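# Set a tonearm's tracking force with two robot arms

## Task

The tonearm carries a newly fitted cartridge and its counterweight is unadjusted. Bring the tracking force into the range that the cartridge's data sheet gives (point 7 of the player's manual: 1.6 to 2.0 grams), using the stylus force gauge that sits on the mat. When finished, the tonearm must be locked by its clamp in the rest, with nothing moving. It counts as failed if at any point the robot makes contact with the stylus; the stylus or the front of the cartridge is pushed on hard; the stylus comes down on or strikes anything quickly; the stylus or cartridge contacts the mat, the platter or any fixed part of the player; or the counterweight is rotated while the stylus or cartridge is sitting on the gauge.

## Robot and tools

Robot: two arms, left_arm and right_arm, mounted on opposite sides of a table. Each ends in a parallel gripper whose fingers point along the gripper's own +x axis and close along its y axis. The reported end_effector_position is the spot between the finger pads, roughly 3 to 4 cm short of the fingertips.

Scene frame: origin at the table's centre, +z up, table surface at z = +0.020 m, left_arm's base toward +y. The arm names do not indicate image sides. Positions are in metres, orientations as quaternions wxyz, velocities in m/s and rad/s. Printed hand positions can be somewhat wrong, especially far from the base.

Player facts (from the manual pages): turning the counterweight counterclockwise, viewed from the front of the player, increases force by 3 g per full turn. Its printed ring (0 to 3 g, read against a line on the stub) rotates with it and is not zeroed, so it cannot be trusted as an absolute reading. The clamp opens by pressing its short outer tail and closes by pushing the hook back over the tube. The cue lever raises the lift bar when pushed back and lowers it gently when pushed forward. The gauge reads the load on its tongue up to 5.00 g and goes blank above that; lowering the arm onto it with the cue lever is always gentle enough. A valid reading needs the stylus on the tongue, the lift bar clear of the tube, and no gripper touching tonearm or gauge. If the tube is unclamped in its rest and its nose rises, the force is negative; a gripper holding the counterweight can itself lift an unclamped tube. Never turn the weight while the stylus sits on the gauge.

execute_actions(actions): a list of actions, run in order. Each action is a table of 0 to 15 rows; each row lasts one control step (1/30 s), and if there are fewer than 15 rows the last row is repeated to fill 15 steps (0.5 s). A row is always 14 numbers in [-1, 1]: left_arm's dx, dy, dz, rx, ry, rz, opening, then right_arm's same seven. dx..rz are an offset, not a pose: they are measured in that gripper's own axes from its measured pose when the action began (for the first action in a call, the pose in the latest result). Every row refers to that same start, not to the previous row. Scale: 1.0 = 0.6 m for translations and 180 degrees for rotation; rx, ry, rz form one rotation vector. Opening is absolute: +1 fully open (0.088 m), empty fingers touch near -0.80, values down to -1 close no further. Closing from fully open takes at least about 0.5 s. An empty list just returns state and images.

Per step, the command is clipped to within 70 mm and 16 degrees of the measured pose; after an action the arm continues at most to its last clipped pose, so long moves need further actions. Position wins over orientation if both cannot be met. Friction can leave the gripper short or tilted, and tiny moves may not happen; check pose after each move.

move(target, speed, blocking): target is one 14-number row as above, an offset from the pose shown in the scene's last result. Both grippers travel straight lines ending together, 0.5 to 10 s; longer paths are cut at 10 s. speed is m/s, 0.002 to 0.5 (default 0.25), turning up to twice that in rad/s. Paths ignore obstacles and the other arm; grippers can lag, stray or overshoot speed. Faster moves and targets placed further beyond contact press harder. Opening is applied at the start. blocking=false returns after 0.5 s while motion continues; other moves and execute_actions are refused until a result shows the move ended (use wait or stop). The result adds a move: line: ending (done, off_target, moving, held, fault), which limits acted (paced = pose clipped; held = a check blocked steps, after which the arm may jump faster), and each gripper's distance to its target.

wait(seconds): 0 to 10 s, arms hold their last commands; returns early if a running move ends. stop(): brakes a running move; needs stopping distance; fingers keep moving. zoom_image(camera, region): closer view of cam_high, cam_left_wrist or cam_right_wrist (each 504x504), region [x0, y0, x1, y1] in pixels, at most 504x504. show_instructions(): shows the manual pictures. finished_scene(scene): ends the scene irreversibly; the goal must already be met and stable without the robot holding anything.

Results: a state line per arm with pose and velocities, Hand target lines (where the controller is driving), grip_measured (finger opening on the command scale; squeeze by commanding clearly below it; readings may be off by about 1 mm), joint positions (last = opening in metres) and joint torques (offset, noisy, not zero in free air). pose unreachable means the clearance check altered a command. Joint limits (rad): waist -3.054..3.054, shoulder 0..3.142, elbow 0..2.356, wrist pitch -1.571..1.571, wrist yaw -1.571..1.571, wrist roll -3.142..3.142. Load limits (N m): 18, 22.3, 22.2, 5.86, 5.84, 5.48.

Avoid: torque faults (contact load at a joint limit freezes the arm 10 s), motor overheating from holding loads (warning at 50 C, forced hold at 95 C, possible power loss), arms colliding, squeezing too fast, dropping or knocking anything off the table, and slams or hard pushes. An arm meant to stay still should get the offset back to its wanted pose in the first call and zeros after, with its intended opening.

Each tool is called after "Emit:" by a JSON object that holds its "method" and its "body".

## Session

Emit:
{"method": "execute_actions", "body": {"actions": []}}

Scene clock: 0.00 s.
left_arm: end_effector_position=(+0.0331, +0.3661, +0.2084) grip_measured=+0.840 end_effector_quat_wxyz=(-0.582, +0.002, -0.759, -0.292) end_effector_velocity=(+0.000, +0.002, +0.000) end_effector_angular_velocity=(+0.011, -0.007, +0.001) | right_arm: end_effector_position=(+0.0846, -0.5808, +0.1453) grip_measured=+0.835 end_effector_quat_wxyz=(+0.413, -0.020, +0.897, +0.156) end_effector_velocity=(+0.002, +0.001, -0.001) end_effector_angular_velocity=(+0.009, -0.013, +0.003)
Joint positions: left_arm=[ 0.354  1.489  0.95  -1.456  0.242 -1.726  0.08 ] | right_arm=[-1.048  1.808  1.028 -1.518 -0.038 -0.365  0.08 ]
Joint velocities: left_arm=[-0.002 -0.002 -0.002 -0.007 -0.007 -0.007  0.   ] | right_arm=[ 0.002 -0.002  0.002  0.007 -0.007 -0.007 -0.   ]
Joint torques (N m, as the arm reports them, + toward a larger angle): no reading
Heat: left arm: hottest shoulder 26 °C (+0.0 °C/min); right arm: hottest elbow 24 °C (+0.0 °C/min).
Hand target (left_arm): +0.033, +0.366, +0.208; +0.582, -0.002, +0.759, +0.292
Hand target (right_arm): +0.085, -0.581, +0.145; +0.413, -0.020, +0.897, +0.156

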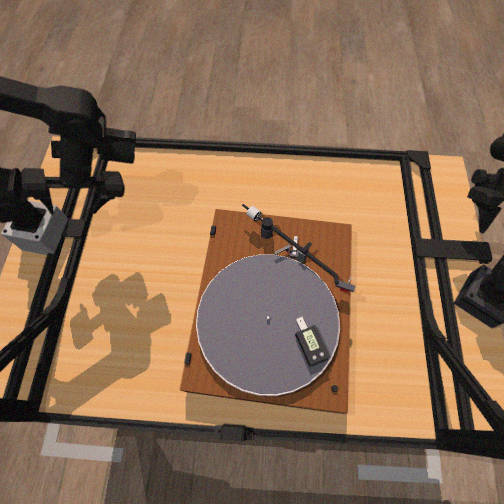

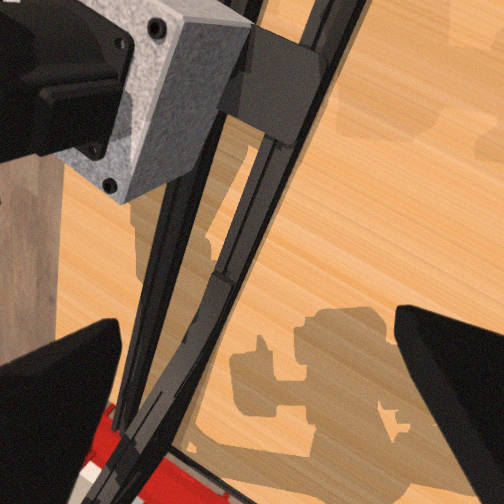

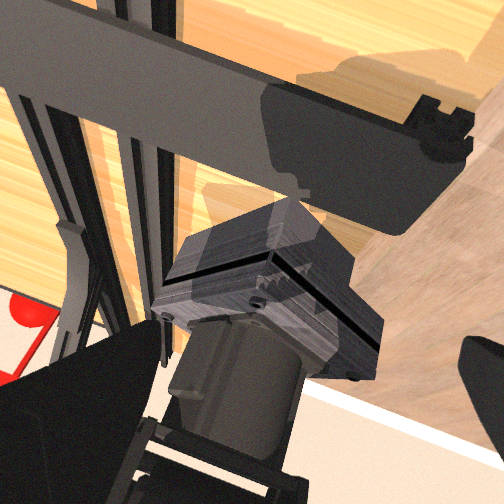

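Emit:
{"method": "move", "body": {"target": [-0.141,-0.129,-0.013,0.505,-0.243,-0.161,0.05,0.012,0.647,-0.049,-0.408,-0.275,-0.109,-0.85], "speed": 0.4}}

Scene clock: 7.30 s.
left_arm: end_effector_position=(+0.0806, +0.2677, +0.2525) grip_measured=+0.050 end_effector_quat_wxyz=(+0.674, +0.325, +0.470, -0.468) end_effector_velocity=(-0.001, +0.002, +0.000) end_effector_angular_velocity=(+0.004, +0.000, -0.021) | right_arm: end_effector_position=(-0.0047, -0.2252, +0.2577) grip_measured=-0.798 end_effector_quat_wxyz=(+0.651, -0.329, +0.381, +0.568) end_effector_velocity=(-0.002, -0.001, +0.001) end_effector_angular_velocity=(-0.003, -0.004, +0.025)
Joint positions: left_arm=[ 0.266  1.231  0.968 -0.961 -0.075 -0.21   0.041] | right_arm=[ 0.409  1.475  1.248 -0.829 -0.032 -0.048  0.   ]
Joint velocities: left_arm=[ 0.002 -0.007 -0.002 -0.007  0.007  0.022 -0.   ] | right_arm=[ 0.002 -0.002  0.002 -0.007 -0.007 -0.022  0.   ]
Joint torques (N m, as the arm reports them, + toward a larger angle): left_arm=[ 0.18 -4.86  4.    1.35  0.1   0.14] | right_arm=[ 0.39 -4.5   7.59  1.41  0.12 -0.23]
Heat: left arm: hottest shoulder 26 °C (+0.0 °C/min); right arm: hottest elbow 24 °C (+0.0 °C/min).
Hand target (left_arm): +0.080, +0.270, +0.250; +0.672, +0.326, +0.471, -0.469
Hand target (right_arm): -0.005, -0.222, +0.258; +0.651, -0.332, +0.377, +0.570
Off the commanded pose (left_arm): 0.003 m, 1 deg.
Off the commanded pose (right_arm): 0.006 m, 1 deg.
move: done

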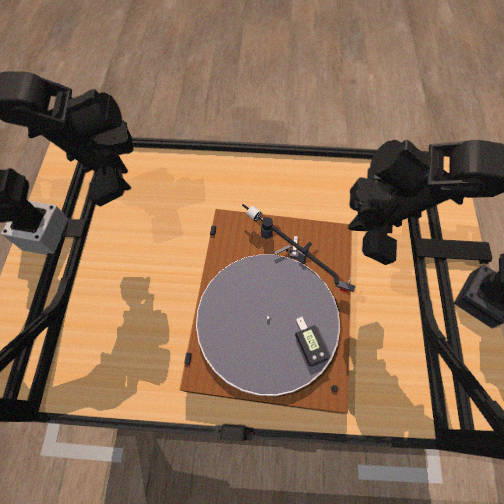

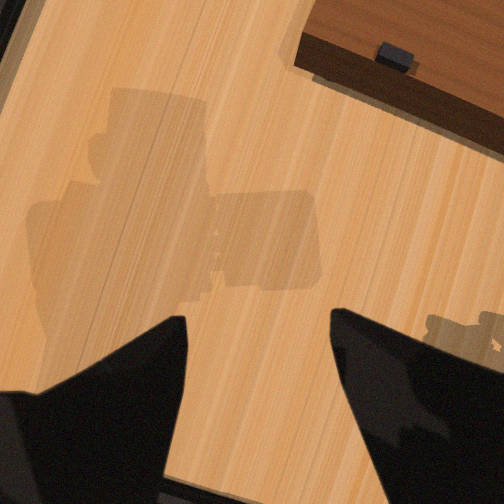

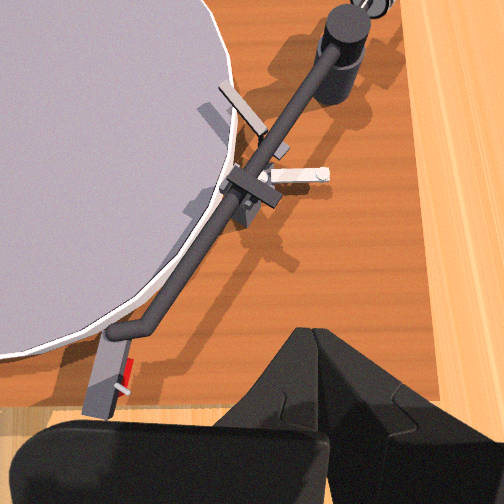

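Emit:
{"method": "move", "body": {"target": [0.192,0.022,0.274,0.246,-0.226,-0.226,0.05,0.138,0.013,0.066,0,0,0,-0.85], "speed": 0.35}}

Scene clock: 10.67 s.
left_arm: end_effector_position=(+0.1573, +0.0911, +0.2023) grip_measured=+0.050 end_effector_quat_wxyz=(+0.427, +0.193, +0.099, -0.878) end_effector_velocity=(-0.001, +0.001, -0.007) end_effector_angular_velocity=(+0.026, +0.007, -0.001) | right_arm: end_effector_position=(-0.0020, -0.1531, +0.2074) grip_measured=-0.798 end_effector_quat_wxyz=(+0.650, -0.330, +0.380, +0.570) end_effector_velocity=(-0.002, -0.002, -0.001) end_effector_angular_velocity=(-0.008, -0.003, +0.025)
Joint positions: left_arm=[ 0.699  2.004  1.211 -0.166  1.027  0.875  0.041] | right_arm=[ 0.441  1.76   1.347 -0.641 -0.018 -0.024  0.   ]
Joint velocities: left_arm=[-0.002  0.012  0.002 -0.022 -0.007  0.007 -0.   ] | right_arm=[ 0.002 -0.002 -0.002 -0.007 -0.007 -0.022  0.   ]
Joint torques (N m, as the arm reports them, + toward a larger angle): left_arm=[ 0.23 -8.36  6.02  1.14  0.76  0.11] | right_arm=[ 0.27 -5.87  7.51  1.41  0.08  0.19]
Heat: left arm: hottest shoulder 26 °C (+0.0 °C/min); right arm: hottest elbow 25 °C (+5.6 °C/min).
Hand target (left_arm): +0.159, +0.089, +0.201; -0.426, -0.192, -0.097, +0.879
Hand target (right_arm): -0.002, -0.150, +0.206; +0.651, -0.329, +0.381, +0.568
Off the commanded pose (left_arm): 0.004 m, 1 deg.
Off the commanded pose (right_arm): 0.004 m, 0 deg.
move: done

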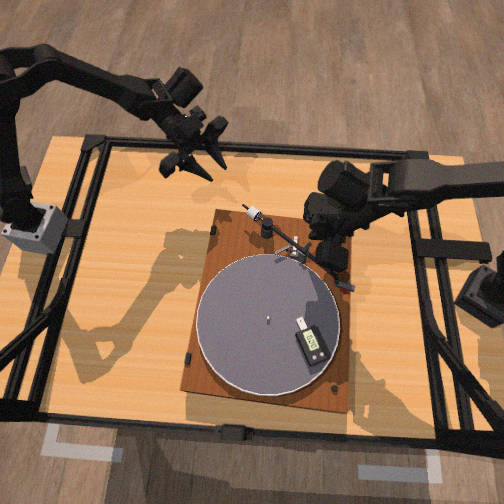

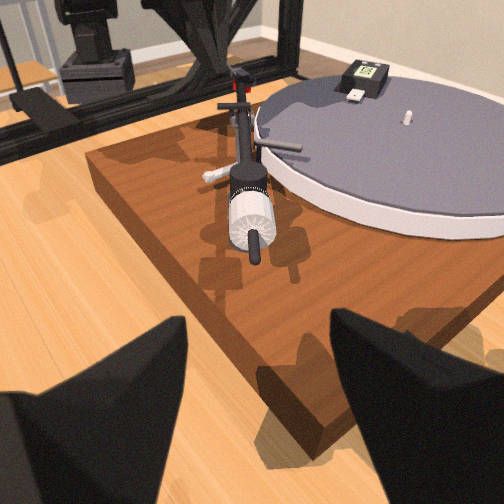

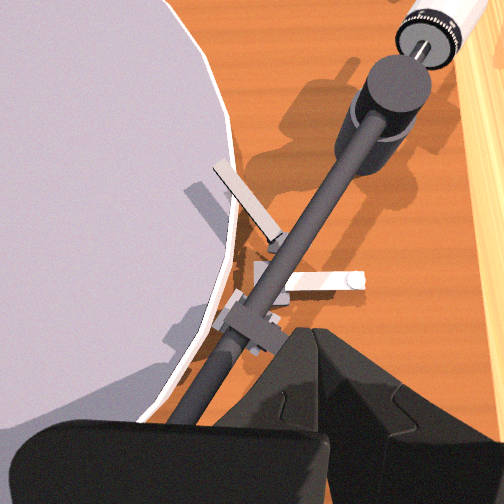

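Emit:
{"method": "move", "body": {"target": [0,0,0,0,0,0,0.05,0.02,0.009,-0.031,0,0,0,-0.85], "speed": 0.08}}

Emit:
{"method": "zoom_image", "body": {"camera": "cam_left_wrist", "region": [170,40,310,180]}}

Emit:
{"method": "zoom_image", "body": {"camera": "cam_high", "region": [240,190,360,310]}}

Scene clock: 13.27 s.
left_arm: end_effector_position=(+0.1572, +0.0911, +0.2019) grip_measured=+0.050 end_effector_quat_wxyz=(+0.426, +0.193, +0.099, -0.878) end_effector_velocity=(-0.004, +0.002, -0.002) end_effector_angular_velocity=(+0.026, +0.012, -0.000) | right_arm: end_effector_position=(-0.0076, -0.1595, +0.1879) grip_measured=-0.798 end_effector_quat_wxyz=(+0.649, -0.330, +0.379, +0.571) end_effector_velocity=(+0.000, +0.002, +0.005) end_effector_angular_velocity=(+0.027, -0.001, +0.008)
Joint positions: left_arm=[ 0.699  2.006  1.212 -0.167  1.028  0.877  0.041] | right_arm=[ 0.453  1.75   1.255 -0.56  -0.014 -0.016  0.   ]
Joint velocities: left_arm=[-0.007 -0.002 -0.002 -0.022 -0.007 -0.007 -0.   ] | right_arm=[-0.002 -0.012 -0.007  0.022 -0.007 -0.007  0.   ]
Joint torques (N m, as the arm reports them, + toward a larger angle): left_arm=[  0.   -10.05   4.59   1.4    0.54  -0.04] | right_arm=[ 0.25 -8.12  4.95  1.42  0.1   0.19]
Heat: left arm: hottest shoulder 27 °C (+4.5 °C/min); right arm: hottest elbow 25 °C (+4.5 °C/min).
Hand target (left_arm): +0.157, +0.091, +0.202; -0.427, -0.193, -0.098, +0.878
Hand target (right_arm): -0.009, -0.162, +0.188; +0.650, -0.330, +0.380, +0.570
Off the commanded pose (left_arm): 0.000 m, 0 deg.
Off the commanded pose (right_arm): 0.003 m, 0 deg.
move: done

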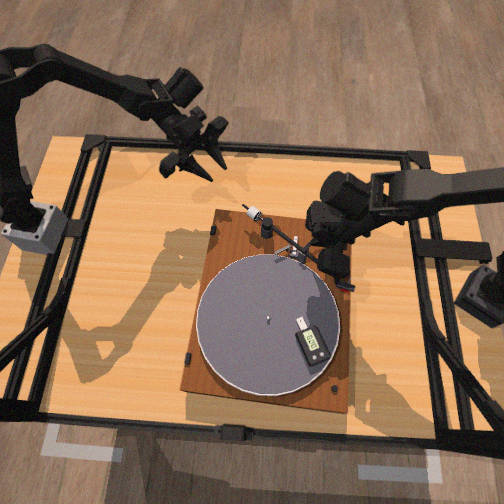

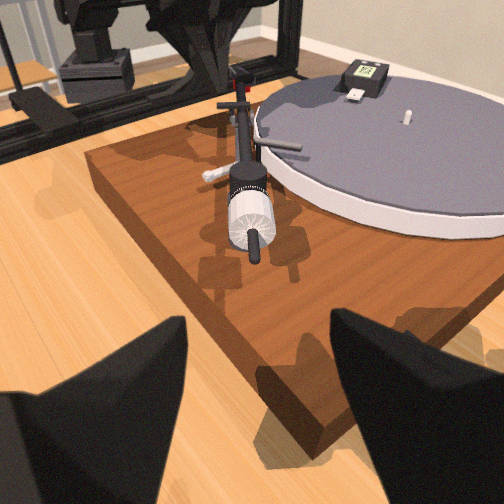

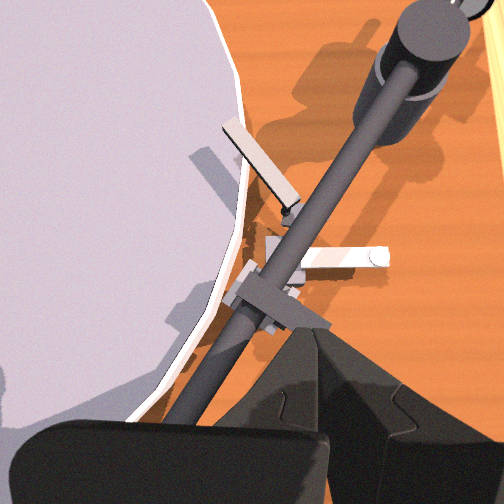

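Region (170, 40, 310, 180) of cam_left_wrist's 504x504 image, scaled by 3.600, with more detail than that image has.

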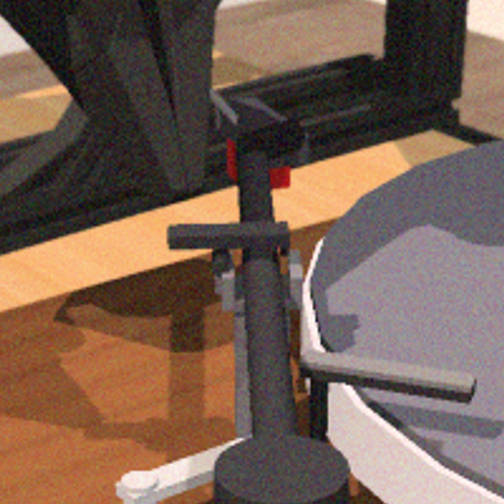

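Region (240, 190, 360, 310) of cam_high's 504x504 image, scaled by 4.200, with more detail than that image has.

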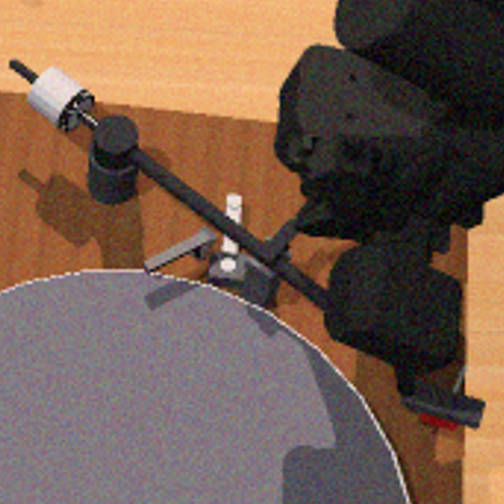

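Emit:
{"method": "execute_actions", "body": {"actions": [[[0,0,0,0,0,0,0.05,0.002,-0.003,0,0,0,0,-0.85],[0,0,0,0,0,0,0.05,0.003,-0.006,0,0,0,0,-0.85],[0,0,0,0,0,0,0.05,0.005,-0.008,-0.001,0,0,0,-0.85],[0,0,0,0,0,0,0.05,0.007,-0.009,-0.002,0,0,0,-0.85],[0,0,0,0,0,0,0.05,0.009,-0.009,-0.004,0,0,0,-0.85]]]}}

Emit:
{"method": "move", "body": {"target": [0,0,0,0,0,0,0.05,0.027,0,-0.016,0,0,0,-0.85], "speed": 0.03}}

Scene clock: 14.53 s.
left_arm: end_effector_position=(+0.1572, +0.0911, +0.2019) grip_measured=+0.050 end_effector_quat_wxyz=(+0.426, +0.193, +0.099, -0.878) end_effector_velocity=(-0.000, -0.000, +0.000) end_effector_angular_velocity=(+0.009, +0.001, +0.005) | right_arm: end_effector_position=(-0.0023, -0.1569, +0.1901) grip_measured=-0.798 end_effector_quat_wxyz=(+0.654, -0.324, +0.373, +0.573) end_effector_velocity=(+0.002, -0.002, +0.001) end_effector_angular_velocity=(-0.004, -0.010, +0.000)
Joint positions: left_arm=[ 0.699  2.006  1.212 -0.167  1.028  0.877  0.041] | right_arm=[ 0.44   1.748  1.254 -0.541 -0.019 -0.024  0.   ]
Joint velocities: left_arm=[-0.002 -0.002  0.002 -0.007 -0.007 -0.007  0.   ] | right_arm=[-0.002 -0.007 -0.002 -0.007  0.007 -0.007  0.   ]
Joint torques (N m, as the arm reports them, + toward a larger angle): left_arm=[ 0.01 -9.86  4.67  1.3   0.55 -0.01] | right_arm=[-0.28 -6.22  4.98  1.42 -0.11 -0.2 ]
Heat: left arm: hottest shoulder 27 °C (+4.1 °C/min); right arm: hottest elbow 25 °C (+4.1 °C/min).
Hand target (left_arm): +0.157, +0.091, +0.202; -0.426, -0.193, -0.099, +0.878
Hand target (right_arm): -0.002, -0.160, +0.182; +0.649, -0.330, +0.379, +0.571
Off the commanded pose (left_arm): 0.000 m, 0 deg.
Off the commanded pose (right_arm): 0.009 m, 1 deg.

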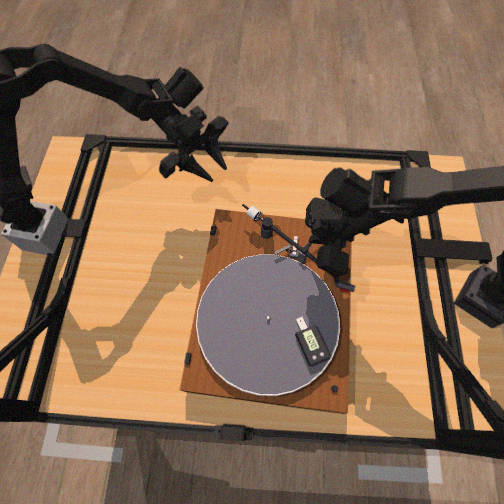

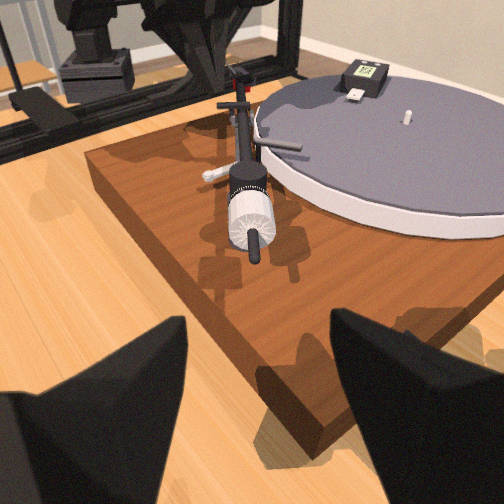

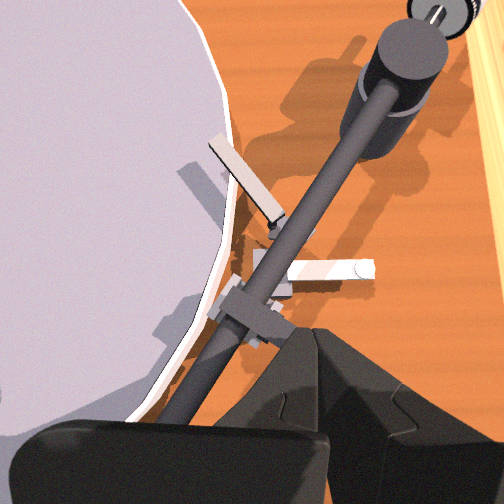

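Scene clock: 15.43 s.
left_arm: end_effector_position=(+0.1572, +0.0911, +0.2019) grip_measured=+0.050 end_effector_quat_wxyz=(+0.426, +0.193, +0.099, -0.878) end_effector_velocity=(-0.004, +0.003, -0.001) end_effector_angular_velocity=(+0.019, +0.022, -0.004) | right_arm: end_effector_position=(-0.0017, -0.1537, +0.1832) grip_measured=-0.798 end_effector_quat_wxyz=(+0.659, -0.317, +0.364, +0.577) end_effector_velocity=(-0.001, -0.006, -0.004) end_effector_angular_velocity=(-0.025, +0.014, -0.005)
Joint positions: left_arm=[ 0.699  2.006  1.212 -0.167  1.028  0.877  0.041] | right_arm=[ 0.44   1.752  1.217 -0.472 -0.018 -0.024  0.   ]
Joint velocities: left_arm=[-0.002 -0.002 -0.002 -0.022  0.007 -0.007 -0.   ] | right_arm=[-0.002 -0.002 -0.007 -0.022 -0.007  0.007  0.   ]
Joint torques (N m, as the arm reports them, + toward a larger angle): left_arm=[ 0.03 -9.89  4.66  1.3   0.55 -0.02] | right_arm=[ 0.   -5.62  4.72  1.61 -0.02 -0.01]
Heat: left arm: hottest shoulder 27 °C (+3.9 °C/min); right arm: hottest elbow 25 °C (+3.9 °C/min).
Hand target (left_arm): +0.157, +0.091, +0.202; -0.426, -0.193, -0.099, +0.878
Hand target (right_arm): -0.002, -0.157, +0.172; +0.654, -0.324, +0.373, +0.573
Off the commanded pose (left_arm): 0.000 m, 0 deg.
Off the commanded pose (right_arm): 0.012 m, 2 deg.
move: off_target (right_arm)

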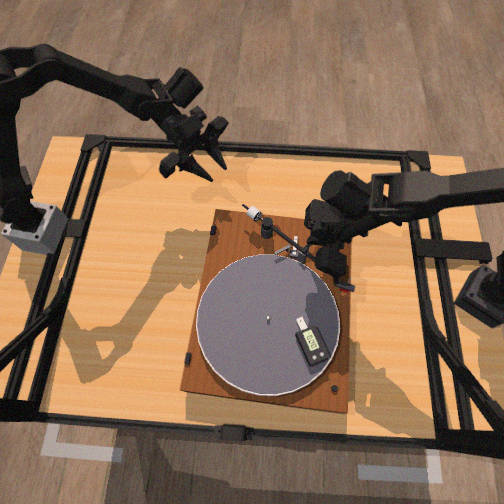

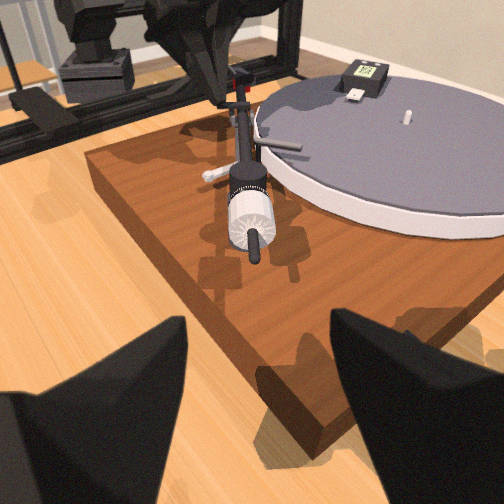

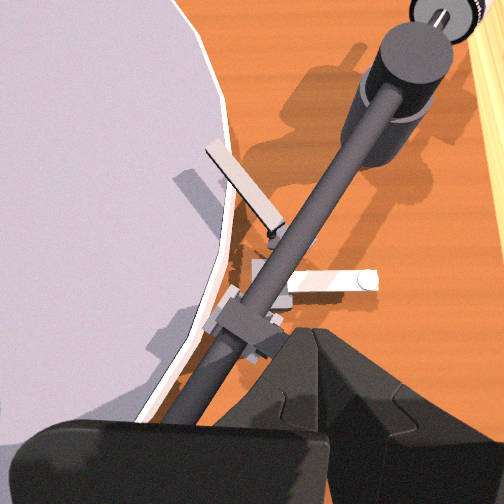

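Emit:
{"method": "move", "body": {"target": [0,0,0,0,0,0,0.05,0.029,0.003,-0.035,0,0.02,0,-0.85], "speed": 0.04}}

Scene clock: 17.07 s.
left_arm: end_effector_position=(+0.1572, +0.0911, +0.2019) grip_measured=+0.050 end_effector_quat_wxyz=(+0.426, +0.193, +0.099, -0.878) end_effector_velocity=(+0.002, +0.002, -0.004) end_effector_angular_velocity=(+0.016, -0.014, +0.012) | right_arm: end_effector_position=(-0.0019, -0.1543, +0.1809) grip_measured=-0.798 end_effector_quat_wxyz=(+0.659, -0.317, +0.364, +0.576) end_effector_velocity=(-0.003, -0.002, -0.001) end_effector_angular_velocity=(-0.005, +0.016, +0.015)
Joint positions: left_arm=[ 0.699  2.006  1.212 -0.167  1.028  0.877  0.041] | right_arm=[ 0.441  1.752  1.208 -0.463 -0.016 -0.024  0.   ]
Joint velocities: left_arm=[ 0.002 -0.002 -0.007 -0.007 -0.022  0.007 -0.   ] | right_arm=[-0.002 -0.002 -0.002 -0.007 -0.022 -0.007  0.   ]
Joint torques (N m, as the arm reports them, + toward a larger angle): left_arm=[ 0.   -9.84  4.65  1.3   0.56 -0.01] | right_arm=[ 0.4  -4.08  3.5   1.11  0.06  0.1 ]
Heat: left arm: hottest shoulder 28 °C (+7.0 °C/min); right arm: hottest elbow 25 °C (+3.5 °C/min).
Hand target (left_arm): +0.157, +0.091, +0.202; -0.426, -0.193, -0.099, +0.878
Hand target (right_arm): -0.005, -0.163, +0.158; +0.647, -0.335, +0.384, +0.567
Off the commanded pose (left_arm): 0.000 m, 0 deg.
Off the commanded pose (right_arm): 0.025 m, 4 deg.
move: off_target (right_arm)

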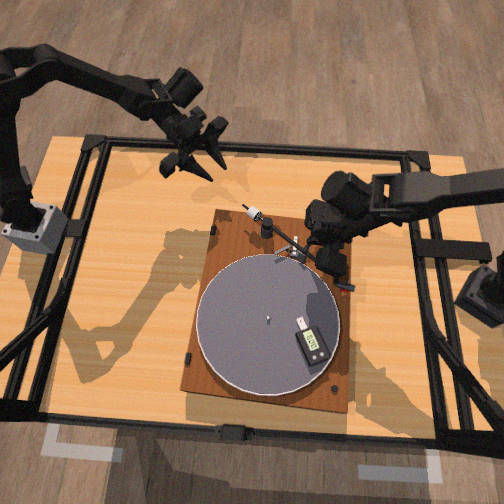

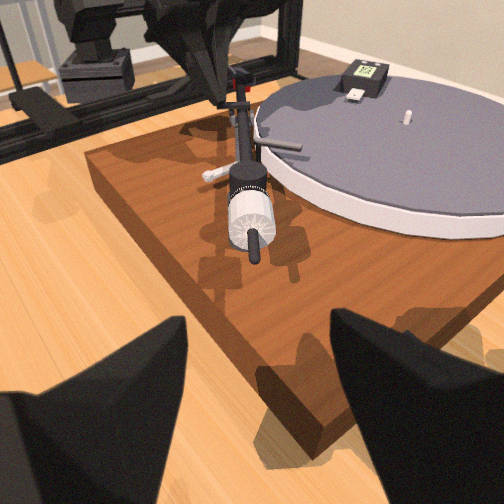

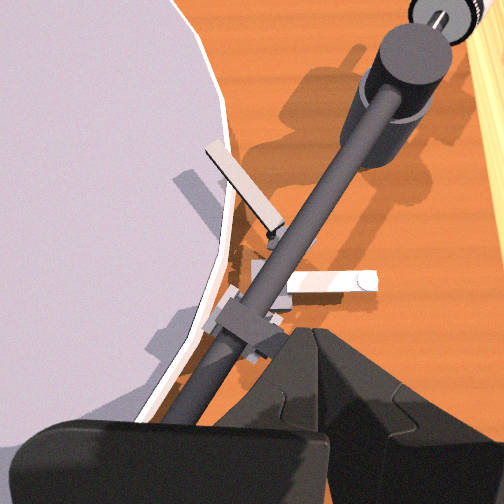

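Emit:
{"method": "move", "body": {"target": [0,0,0,0,0,0,0.05,-0.025,0,0.008,0,0,0,-0.85], "speed": 0.06}}

Emit:
{"method": "move", "body": {"target": [0,0,0,0,0,0,0.05,-0.006,-0.003,-0.016,0,0.015,0,-0.85], "speed": 0.06}}

Scene clock: 18.47 s.
left_arm: end_effector_position=(+0.1572, +0.0911, +0.2019) grip_measured=+0.050 end_effector_quat_wxyz=(+0.426, +0.193, +0.099, -0.878) end_effector_velocity=(-0.002, +0.002, -0.003) end_effector_angular_velocity=(+0.018, +0.007, +0.005) | right_arm: end_effector_position=(-0.0027, -0.1601, +0.1889) grip_measured=-0.798 end_effector_quat_wxyz=(+0.657, -0.322, +0.369, +0.573) end_effector_velocity=(-0.001, -0.003, -0.001) end_effector_angular_velocity=(-0.017, -0.002, +0.020)
Joint positions: left_arm=[ 0.699  2.006  1.212 -0.167  1.028  0.877  0.041] | right_arm=[ 0.441  1.731  1.224 -0.516 -0.015 -0.024  0.   ]
Joint velocities: left_arm=[-0.002 -0.002 -0.007 -0.007 -0.007 -0.007 -0.   ] | right_arm=[-0.002 -0.002  0.002 -0.022 -0.007 -0.022  0.   ]
Joint torques (N m, as the arm reports them, + toward a larger angle): left_arm=[ 0.03 -9.9   4.66  1.31  0.56  0.  ] | right_arm=[-0.06 -8.    7.4   1.09 -0.05 -0.03]
Heat: left arm: hottest shoulder 28 °C (+6.5 °C/min); right arm: hottest elbow 25 °C (+3.2 °C/min).
Hand target (left_arm): +0.157, +0.091, +0.202; -0.426, -0.193, -0.099, +0.878
Hand target (right_arm): -0.002, -0.158, +0.196; +0.660, -0.317, +0.364, +0.576
Off the commanded pose (left_arm): 0.000 m, 0 deg.
Off the commanded pose (right_arm): 0.007 m, 1 deg.
move: done

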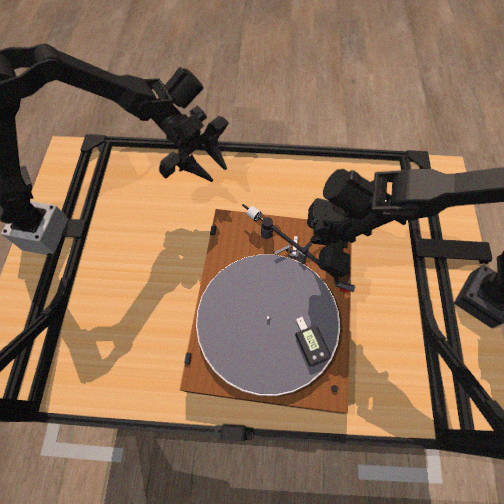

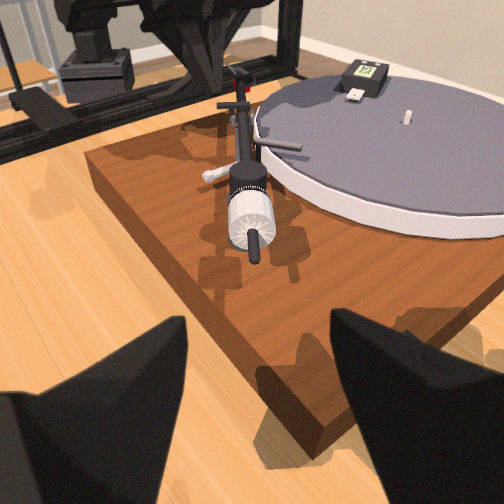

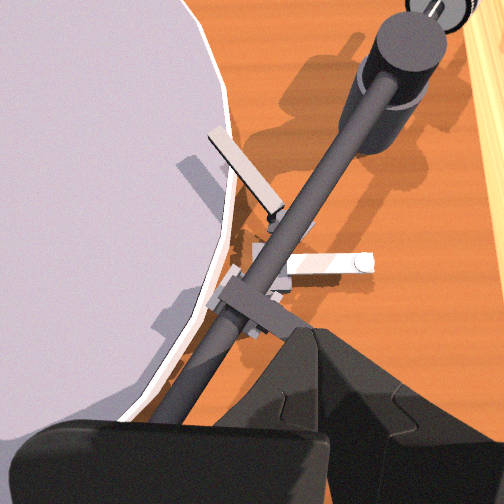

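Scene clock: 19.20 s.
left_arm: end_effector_position=(+0.1572, +0.0911, +0.2019) grip_measured=+0.050 end_effector_quat_wxyz=(+0.426, +0.193, +0.099, -0.878) end_effector_velocity=(-0.002, +0.002, -0.003) end_effector_angular_velocity=(+0.018, +0.007, +0.005) | right_arm: end_effector_position=(-0.0033, -0.1706, +0.1829) grip_measured=-0.798 end_effector_quat_wxyz=(+0.647, -0.337, +0.388, +0.564) end_effector_velocity=(+0.002, -0.001, +0.001) end_effector_angular_velocity=(-0.002, +0.003, +0.003)
Joint positions: left_arm=[ 0.699  2.006  1.212 -0.167  1.028  0.877  0.041] | right_arm=[ 0.438  1.731  1.224 -0.571 -0.015 -0.024  0.   ]
Joint velocities: left_arm=[-0.002 -0.002 -0.007 -0.007 -0.007 -0.007 -0.   ] | right_arm=[-0.007 -0.002  0.002 -0.007 -0.007 -0.007  0.   ]
Joint torques (N m, as the arm reports them, + toward a larger angle): left_arm=[ 0.02 -9.85  4.66  1.29  0.56 -0.01] | right_arm=[-0.3  -7.66  6.72  0.97 -0.06 -0.23]
Heat: left arm: hottest shoulder 28 °C (+6.2 °C/min); right arm: hottest elbow 25 °C (+3.1 °C/min).
Hand target (left_arm): +0.157, +0.091, +0.202; -0.426, -0.193, -0.099, +0.878
Hand target (right_arm): -0.002, -0.170, +0.187; +0.648, -0.335, +0.384, +0.566
Off the commanded pose (left_arm): 0.000 m, 0 deg.
Off the commanded pose (right_arm): 0.004 m, 0 deg.
move: done

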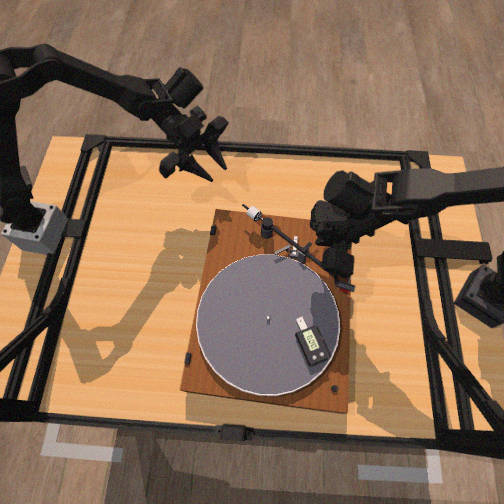

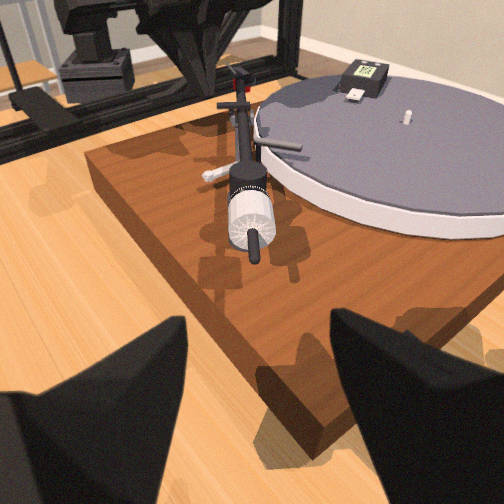

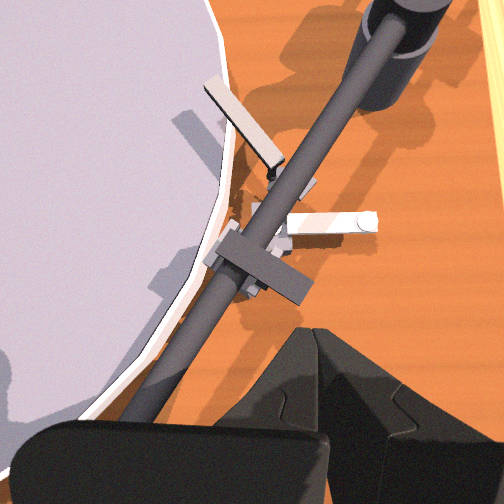

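Emit:
{"method": "move", "body": {"target": [0,0,0,0,0,0,0.05,0,0,0.017,0,-0.015,0,-0.85], "speed": 0.04}}

Emit:
{"method": "move", "body": {"target": [0,0,0,0,0,0,0.05,0.04,0,-0.026,0,0.022,0,-0.85], "speed": 0.04}}

Scene clock: 20.83 s.
left_arm: end_effector_position=(+0.1572, +0.0911, +0.2019) grip_measured=+0.050 end_effector_quat_wxyz=(+0.426, +0.193, +0.099, -0.878) end_effector_velocity=(+0.000, +0.001, -0.004) end_effector_angular_velocity=(+0.032, +0.002, +0.013) | right_arm: end_effector_position=(-0.0019, -0.1621, +0.1878) grip_measured=-0.798 end_effector_quat_wxyz=(+0.656, -0.324, +0.373, +0.571) end_effector_velocity=(+0.002, -0.004, -0.002) end_effector_angular_velocity=(-0.013, -0.000, -0.012)
Joint positions: left_arm=[ 0.699  2.006  1.212 -0.167  1.028  0.877  0.041] | right_arm=[ 0.438  1.731  1.224 -0.526 -0.015 -0.024  0.   ]
Joint velocities: left_arm=[-0.002  0.002  0.002 -0.022 -0.022 -0.007 -0.   ] | right_arm=[-0.002 -0.002 -0.007 -0.007  0.007  0.007  0.   ]
Joint torques (N m, as the arm reports them, + toward a larger angle): left_arm=[ 0.02 -9.84  4.66  1.3   0.55 -0.01] | right_arm=[ 0.01 -6.96  6.26  1.44 -0.04  0.02]
Heat: left arm: hottest shoulder 29 °C (+8.6 °C/min); right arm: hottest elbow 25 °C (+2.9 °C/min).
Hand target (left_arm): +0.157, +0.091, +0.202; -0.426, -0.193, -0.099, +0.878
Hand target (right_arm): -0.002, -0.162, +0.188; +0.656, -0.323, +0.373, +0.572
Off the commanded pose (left_arm): 0.000 m, 0 deg.
Off the commanded pose (right_arm): 0.001 m, 0 deg.
move: done

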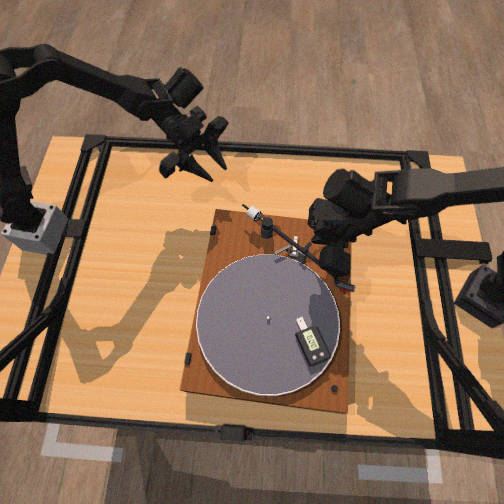

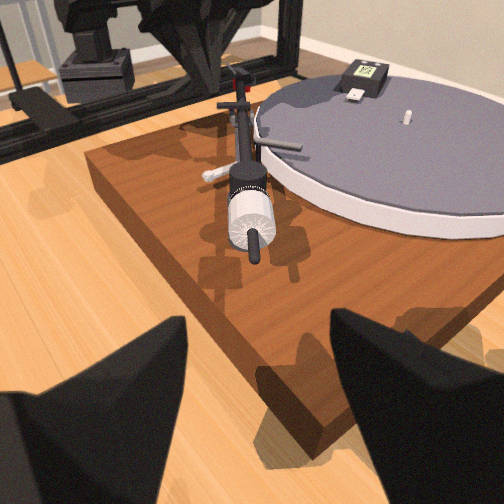

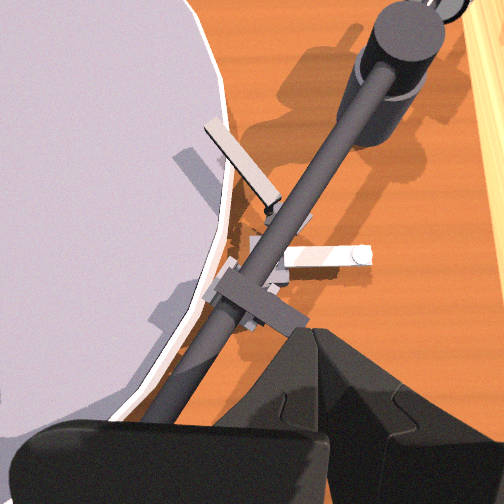

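Scene clock: 21.93 s.
left_arm: end_effector_position=(+0.1572, +0.0911, +0.2019) grip_measured=+0.050 end_effector_quat_wxyz=(+0.426, +0.193, +0.099, -0.878) end_effector_velocity=(-0.001, +0.001, -0.001) end_effector_angular_velocity=(+0.014, +0.004, +0.005) | right_arm: end_effector_position=(-0.0018, -0.1625, +0.1789) grip_measured=-0.798 end_effector_quat_wxyz=(+0.651, -0.331, +0.381, +0.567) end_effector_velocity=(+0.002, -0.002, -0.003) end_effector_angular_velocity=(-0.010, +0.012, -0.010)
Joint positions: left_arm=[ 0.699  2.006  1.212 -0.167  1.028  0.877  0.041] | right_arm=[ 0.438  1.753  1.224 -0.528 -0.014 -0.024  0.   ]
Joint velocities: left_arm=[-0.002 -0.002 -0.002 -0.007 -0.007 -0.007  0.   ] | right_arm=[-0.007  0.002 -0.002 -0.007 -0.007  0.007  0.   ]
Joint torques (N m, as the arm reports them, + toward a larger angle): left_arm=[ 0.03 -9.86  4.66  1.3   0.55  0.  ] | right_arm=[ 0.05 -2.84  5.42  1.68  0.01 -0.03]
Heat: left arm: hottest shoulder 29 °C (+8.2 °C/min); right arm: hottest elbow 26 °C (+5.5 °C/min).
Hand target (left_arm): +0.157, +0.091, +0.202; -0.426, -0.193, -0.099, +0.878
Hand target (right_arm): -0.002, -0.164, +0.160; +0.642, -0.344, +0.395, +0.560
Off the commanded pose (left_arm): 0.000 m, 0 deg.
Off the commanded pose (right_arm): 0.020 m, 3 deg.
move: off_target (right_arm)

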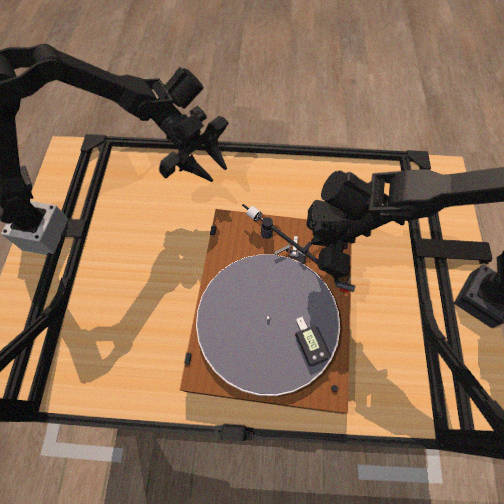

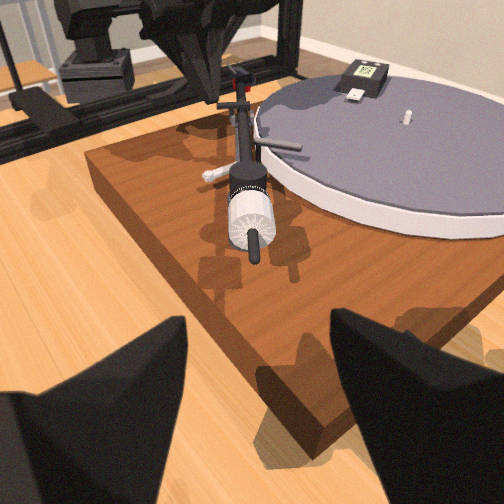

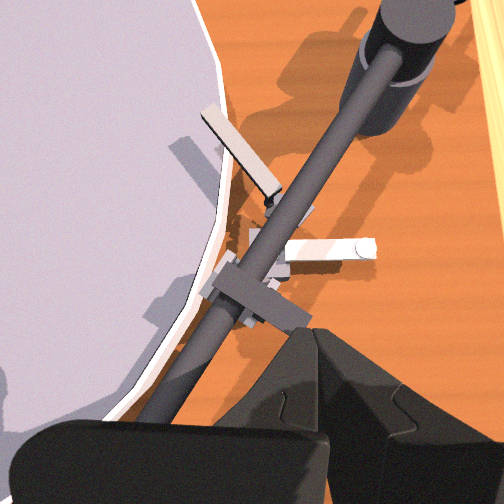

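Emit:
{"method": "move", "body": {"target": [0,0,0,0,0,0,0.05,0.045,0,-0.024,0,0.012,0,-0.85], "speed": 0.05}}

Scene clock: 23.10 s.
left_arm: end_effector_position=(+0.1572, +0.0911, +0.2019) grip_measured=+0.050 end_effector_quat_wxyz=(+0.426, +0.193, +0.099, -0.878) end_effector_velocity=(-0.000, -0.000, +0.000) end_effector_angular_velocity=(+0.018, +0.012, +0.011) | right_arm: end_effector_position=(+0.0019, -0.1589, +0.1640) grip_measured=-0.798 end_effector_quat_wxyz=(+0.654, -0.332, +0.381, +0.563) end_effector_velocity=(-0.004, +0.003, +0.001) end_effector_angular_velocity=(+0.022, +0.025, +0.022)
Joint positions: left_arm=[ 0.699  2.006  1.212 -0.167  1.028  0.877  0.041] | right_arm=[ 0.434  1.787  1.203 -0.476 -0.006 -0.024  0.   ]
Joint velocities: left_arm=[-0.002 -0.002  0.002 -0.007 -0.007 -0.022 -0.   ] | right_arm=[-0.002 -0.002 -0.007  0.022 -0.037 -0.007  0.   ]
Joint torques (N m, as the arm reports them, + toward a larger angle): left_arm=[ 0.01 -9.85  4.65  1.3   0.56 -0.01] | right_arm=[ 0.64 -4.56  4.57  1.58 -0.25 -0.01]
Heat: left arm: hottest shoulder 29 °C (+7.8 °C/min); right arm: hottest elbow 26 °C (+5.2 °C/min).
Hand target (left_arm): +0.157, +0.091, +0.202; -0.426, -0.193, -0.099, +0.878
Hand target (right_arm): -0.002, -0.162, +0.149; +0.644, -0.342, +0.393, +0.561
Off the commanded pose (left_arm): 0.000 m, 0 deg.
Off the commanded pose (right_arm): 0.016 m, 2 deg.
move: off_target (right_arm)

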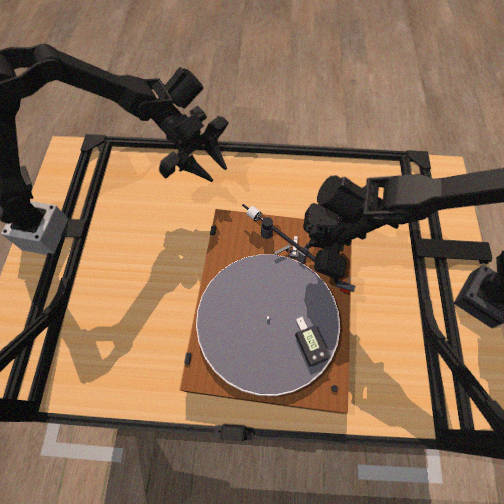

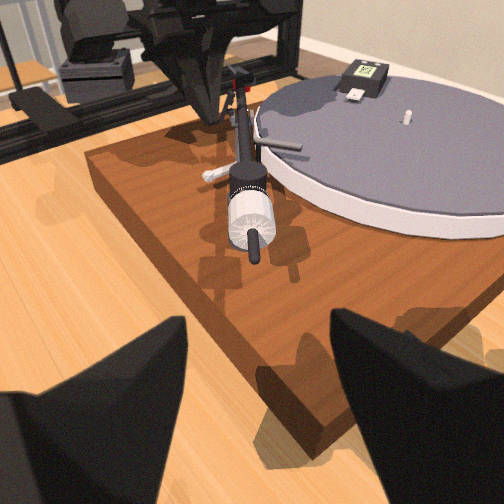

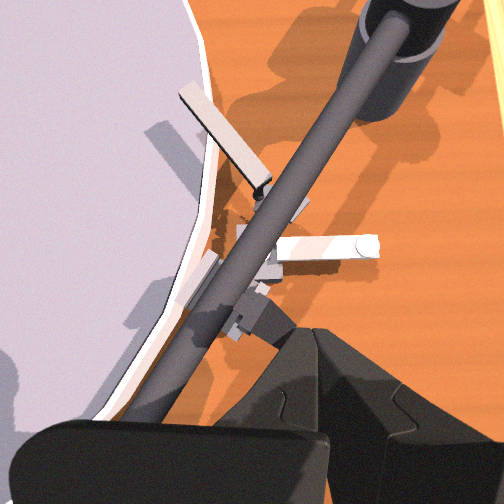

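Emit:
{"method": "move", "body": {"target": [0,0,0,0,0,0,0.05,0.005,-0.072,0.004,0.003,-0.012,0.163,-0.85], "speed": 0.2}}

Scene clock: 26.30 s.
left_arm: end_effector_position=(+0.1572, +0.0911, +0.2019) grip_measured=+0.050 end_effector_quat_wxyz=(+0.426, +0.193, +0.099, -0.878) end_effector_velocity=(-0.000, -0.000, +0.000) end_effector_angular_velocity=(+0.018, +0.012, +0.011) | right_arm: end_effector_position=(+0.0430, -0.1629, +0.1660) grip_measured=-0.798 end_effector_quat_wxyz=(+0.501, -0.211, +0.441, +0.714) end_effector_velocity=(+0.001, -0.002, +0.002) end_effector_angular_velocity=(+0.001, +0.000, +0.012)
Joint positions: left_arm=[ 0.699  2.006  1.212 -0.167  1.028  0.877  0.041] | right_arm=[ 0.123  1.931  1.338 -0.617 -0.653 -0.34   0.   ]
Joint velocities: left_arm=[-0.002 -0.002  0.002 -0.007 -0.007 -0.022 -0.   ] | right_arm=[-0.007 -0.002  0.007 -0.022 -0.007 -0.022  0.   ]
Joint torques (N m, as the arm reports them, + toward a larger angle): left_arm=[ 0.02 -9.88  4.65  1.31  0.55 -0.01] | right_arm=[-0.25 -6.47  6.85  0.6  -0.41 -0.26]
Heat: left arm: hottest shoulder 30 °C (+9.1 °C/min); right arm: hottest elbow 26 °C (+4.6 °C/min).
Hand target (left_arm): +0.157, +0.091, +0.202; -0.426, -0.193, -0.099, +0.878
Hand target (right_arm): +0.045, -0.161, +0.163; +0.499, -0.211, +0.443, +0.715
Off the commanded pose (left_arm): 0.000 m, 0 deg.
Off the commanded pose (right_arm): 0.004 m, 0 deg.
move: done

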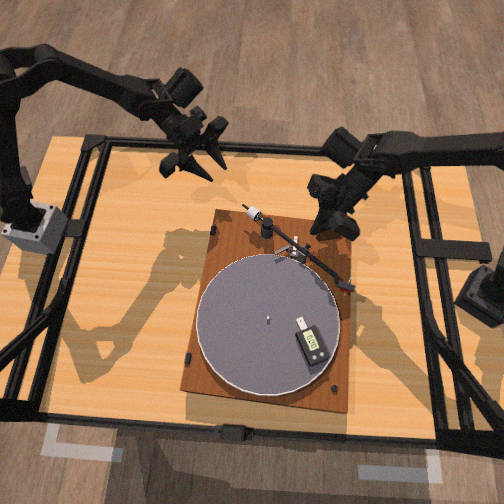

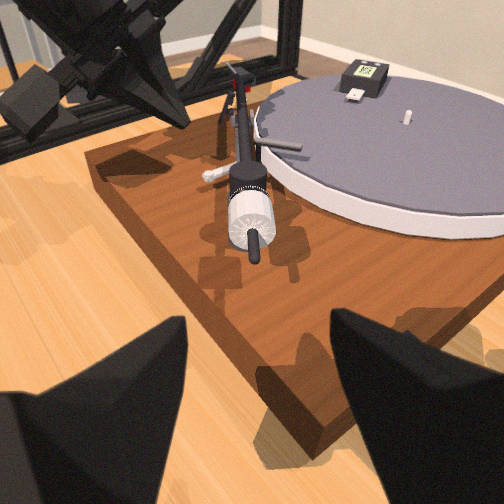

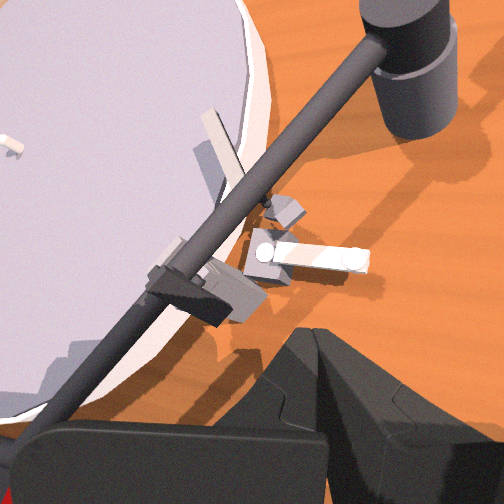

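Emit:
{"method": "move", "body": {"target": [0,0,0,0,0,0,0.05,0.058,-0.032,-0.035,0,0,0,-0.85], "speed": 0.1}}

Scene clock: 27.83 s.
left_arm: end_effector_position=(+0.1572, +0.0911, +0.2019) grip_measured=+0.050 end_effector_quat_wxyz=(+0.426, +0.193, +0.099, -0.878) end_effector_velocity=(+0.002, -0.000, +0.002) end_effector_angular_velocity=(-0.003, -0.006, +0.010) | right_arm: end_effector_position=(+0.0457, -0.1576, +0.1298) grip_measured=-0.798 end_effector_quat_wxyz=(+0.506, -0.209, +0.431, +0.718) end_effector_velocity=(+0.002, +0.000, +0.000) end_effector_angular_velocity=(+0.012, -0.021, +0.011)
Joint positions: left_arm=[ 0.699  2.006  1.212 -0.167  1.028  0.877  0.041] | right_arm=[ 0.123  1.997  1.268 -0.458 -0.654 -0.341  0.   ]
Joint velocities: left_arm=[ 0.002 -0.007 -0.002  0.007 -0.007 -0.007 -0.   ] | right_arm=[-0.002 -0.002 -0.002  0.007  0.007 -0.022  0.   ]
Joint torques (N m, as the arm reports them, + toward a larger angle): left_arm=[-0.01 -9.84  4.63  1.31  0.55 -0.01] | right_arm=[ 0.27 -6.8   4.49  1.11 -0.32  0.12]
Heat: left arm: hottest shoulder 30 °C (+8.6 °C/min); right arm: hottest elbow 26 °C (+4.3 °C/min).
Hand target (left_arm): +0.157, +0.091, +0.202; -0.426, -0.193, -0.099, +0.878
Hand target (right_arm): +0.043, -0.160, +0.121; +0.501, -0.211, +0.441, +0.714
Off the commanded pose (left_arm): 0.000 m, 0 deg.
Off the commanded pose (right_arm): 0.009 m, 1 deg.
move: off_target (right_arm)

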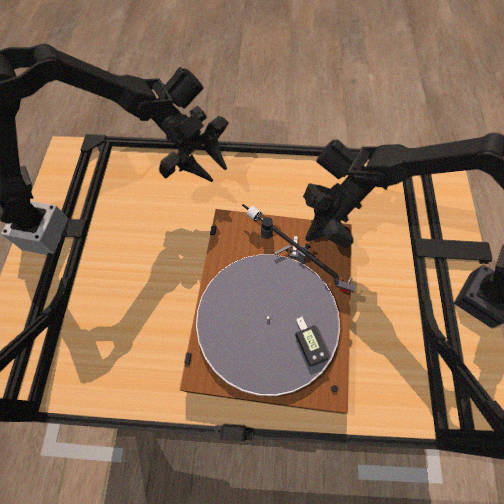

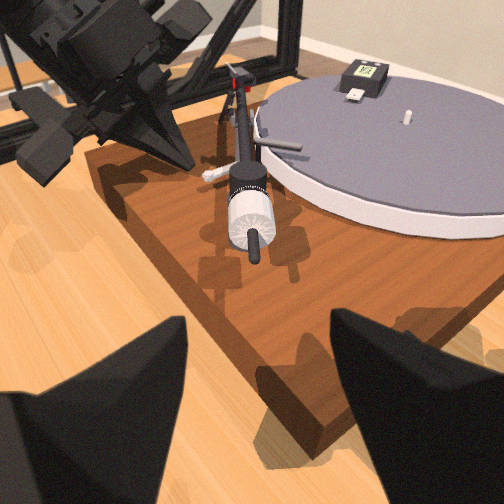

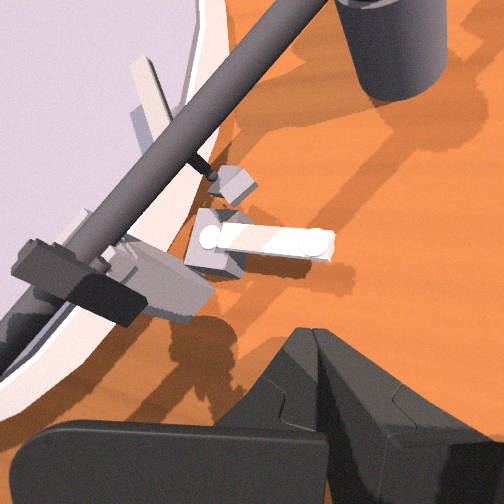

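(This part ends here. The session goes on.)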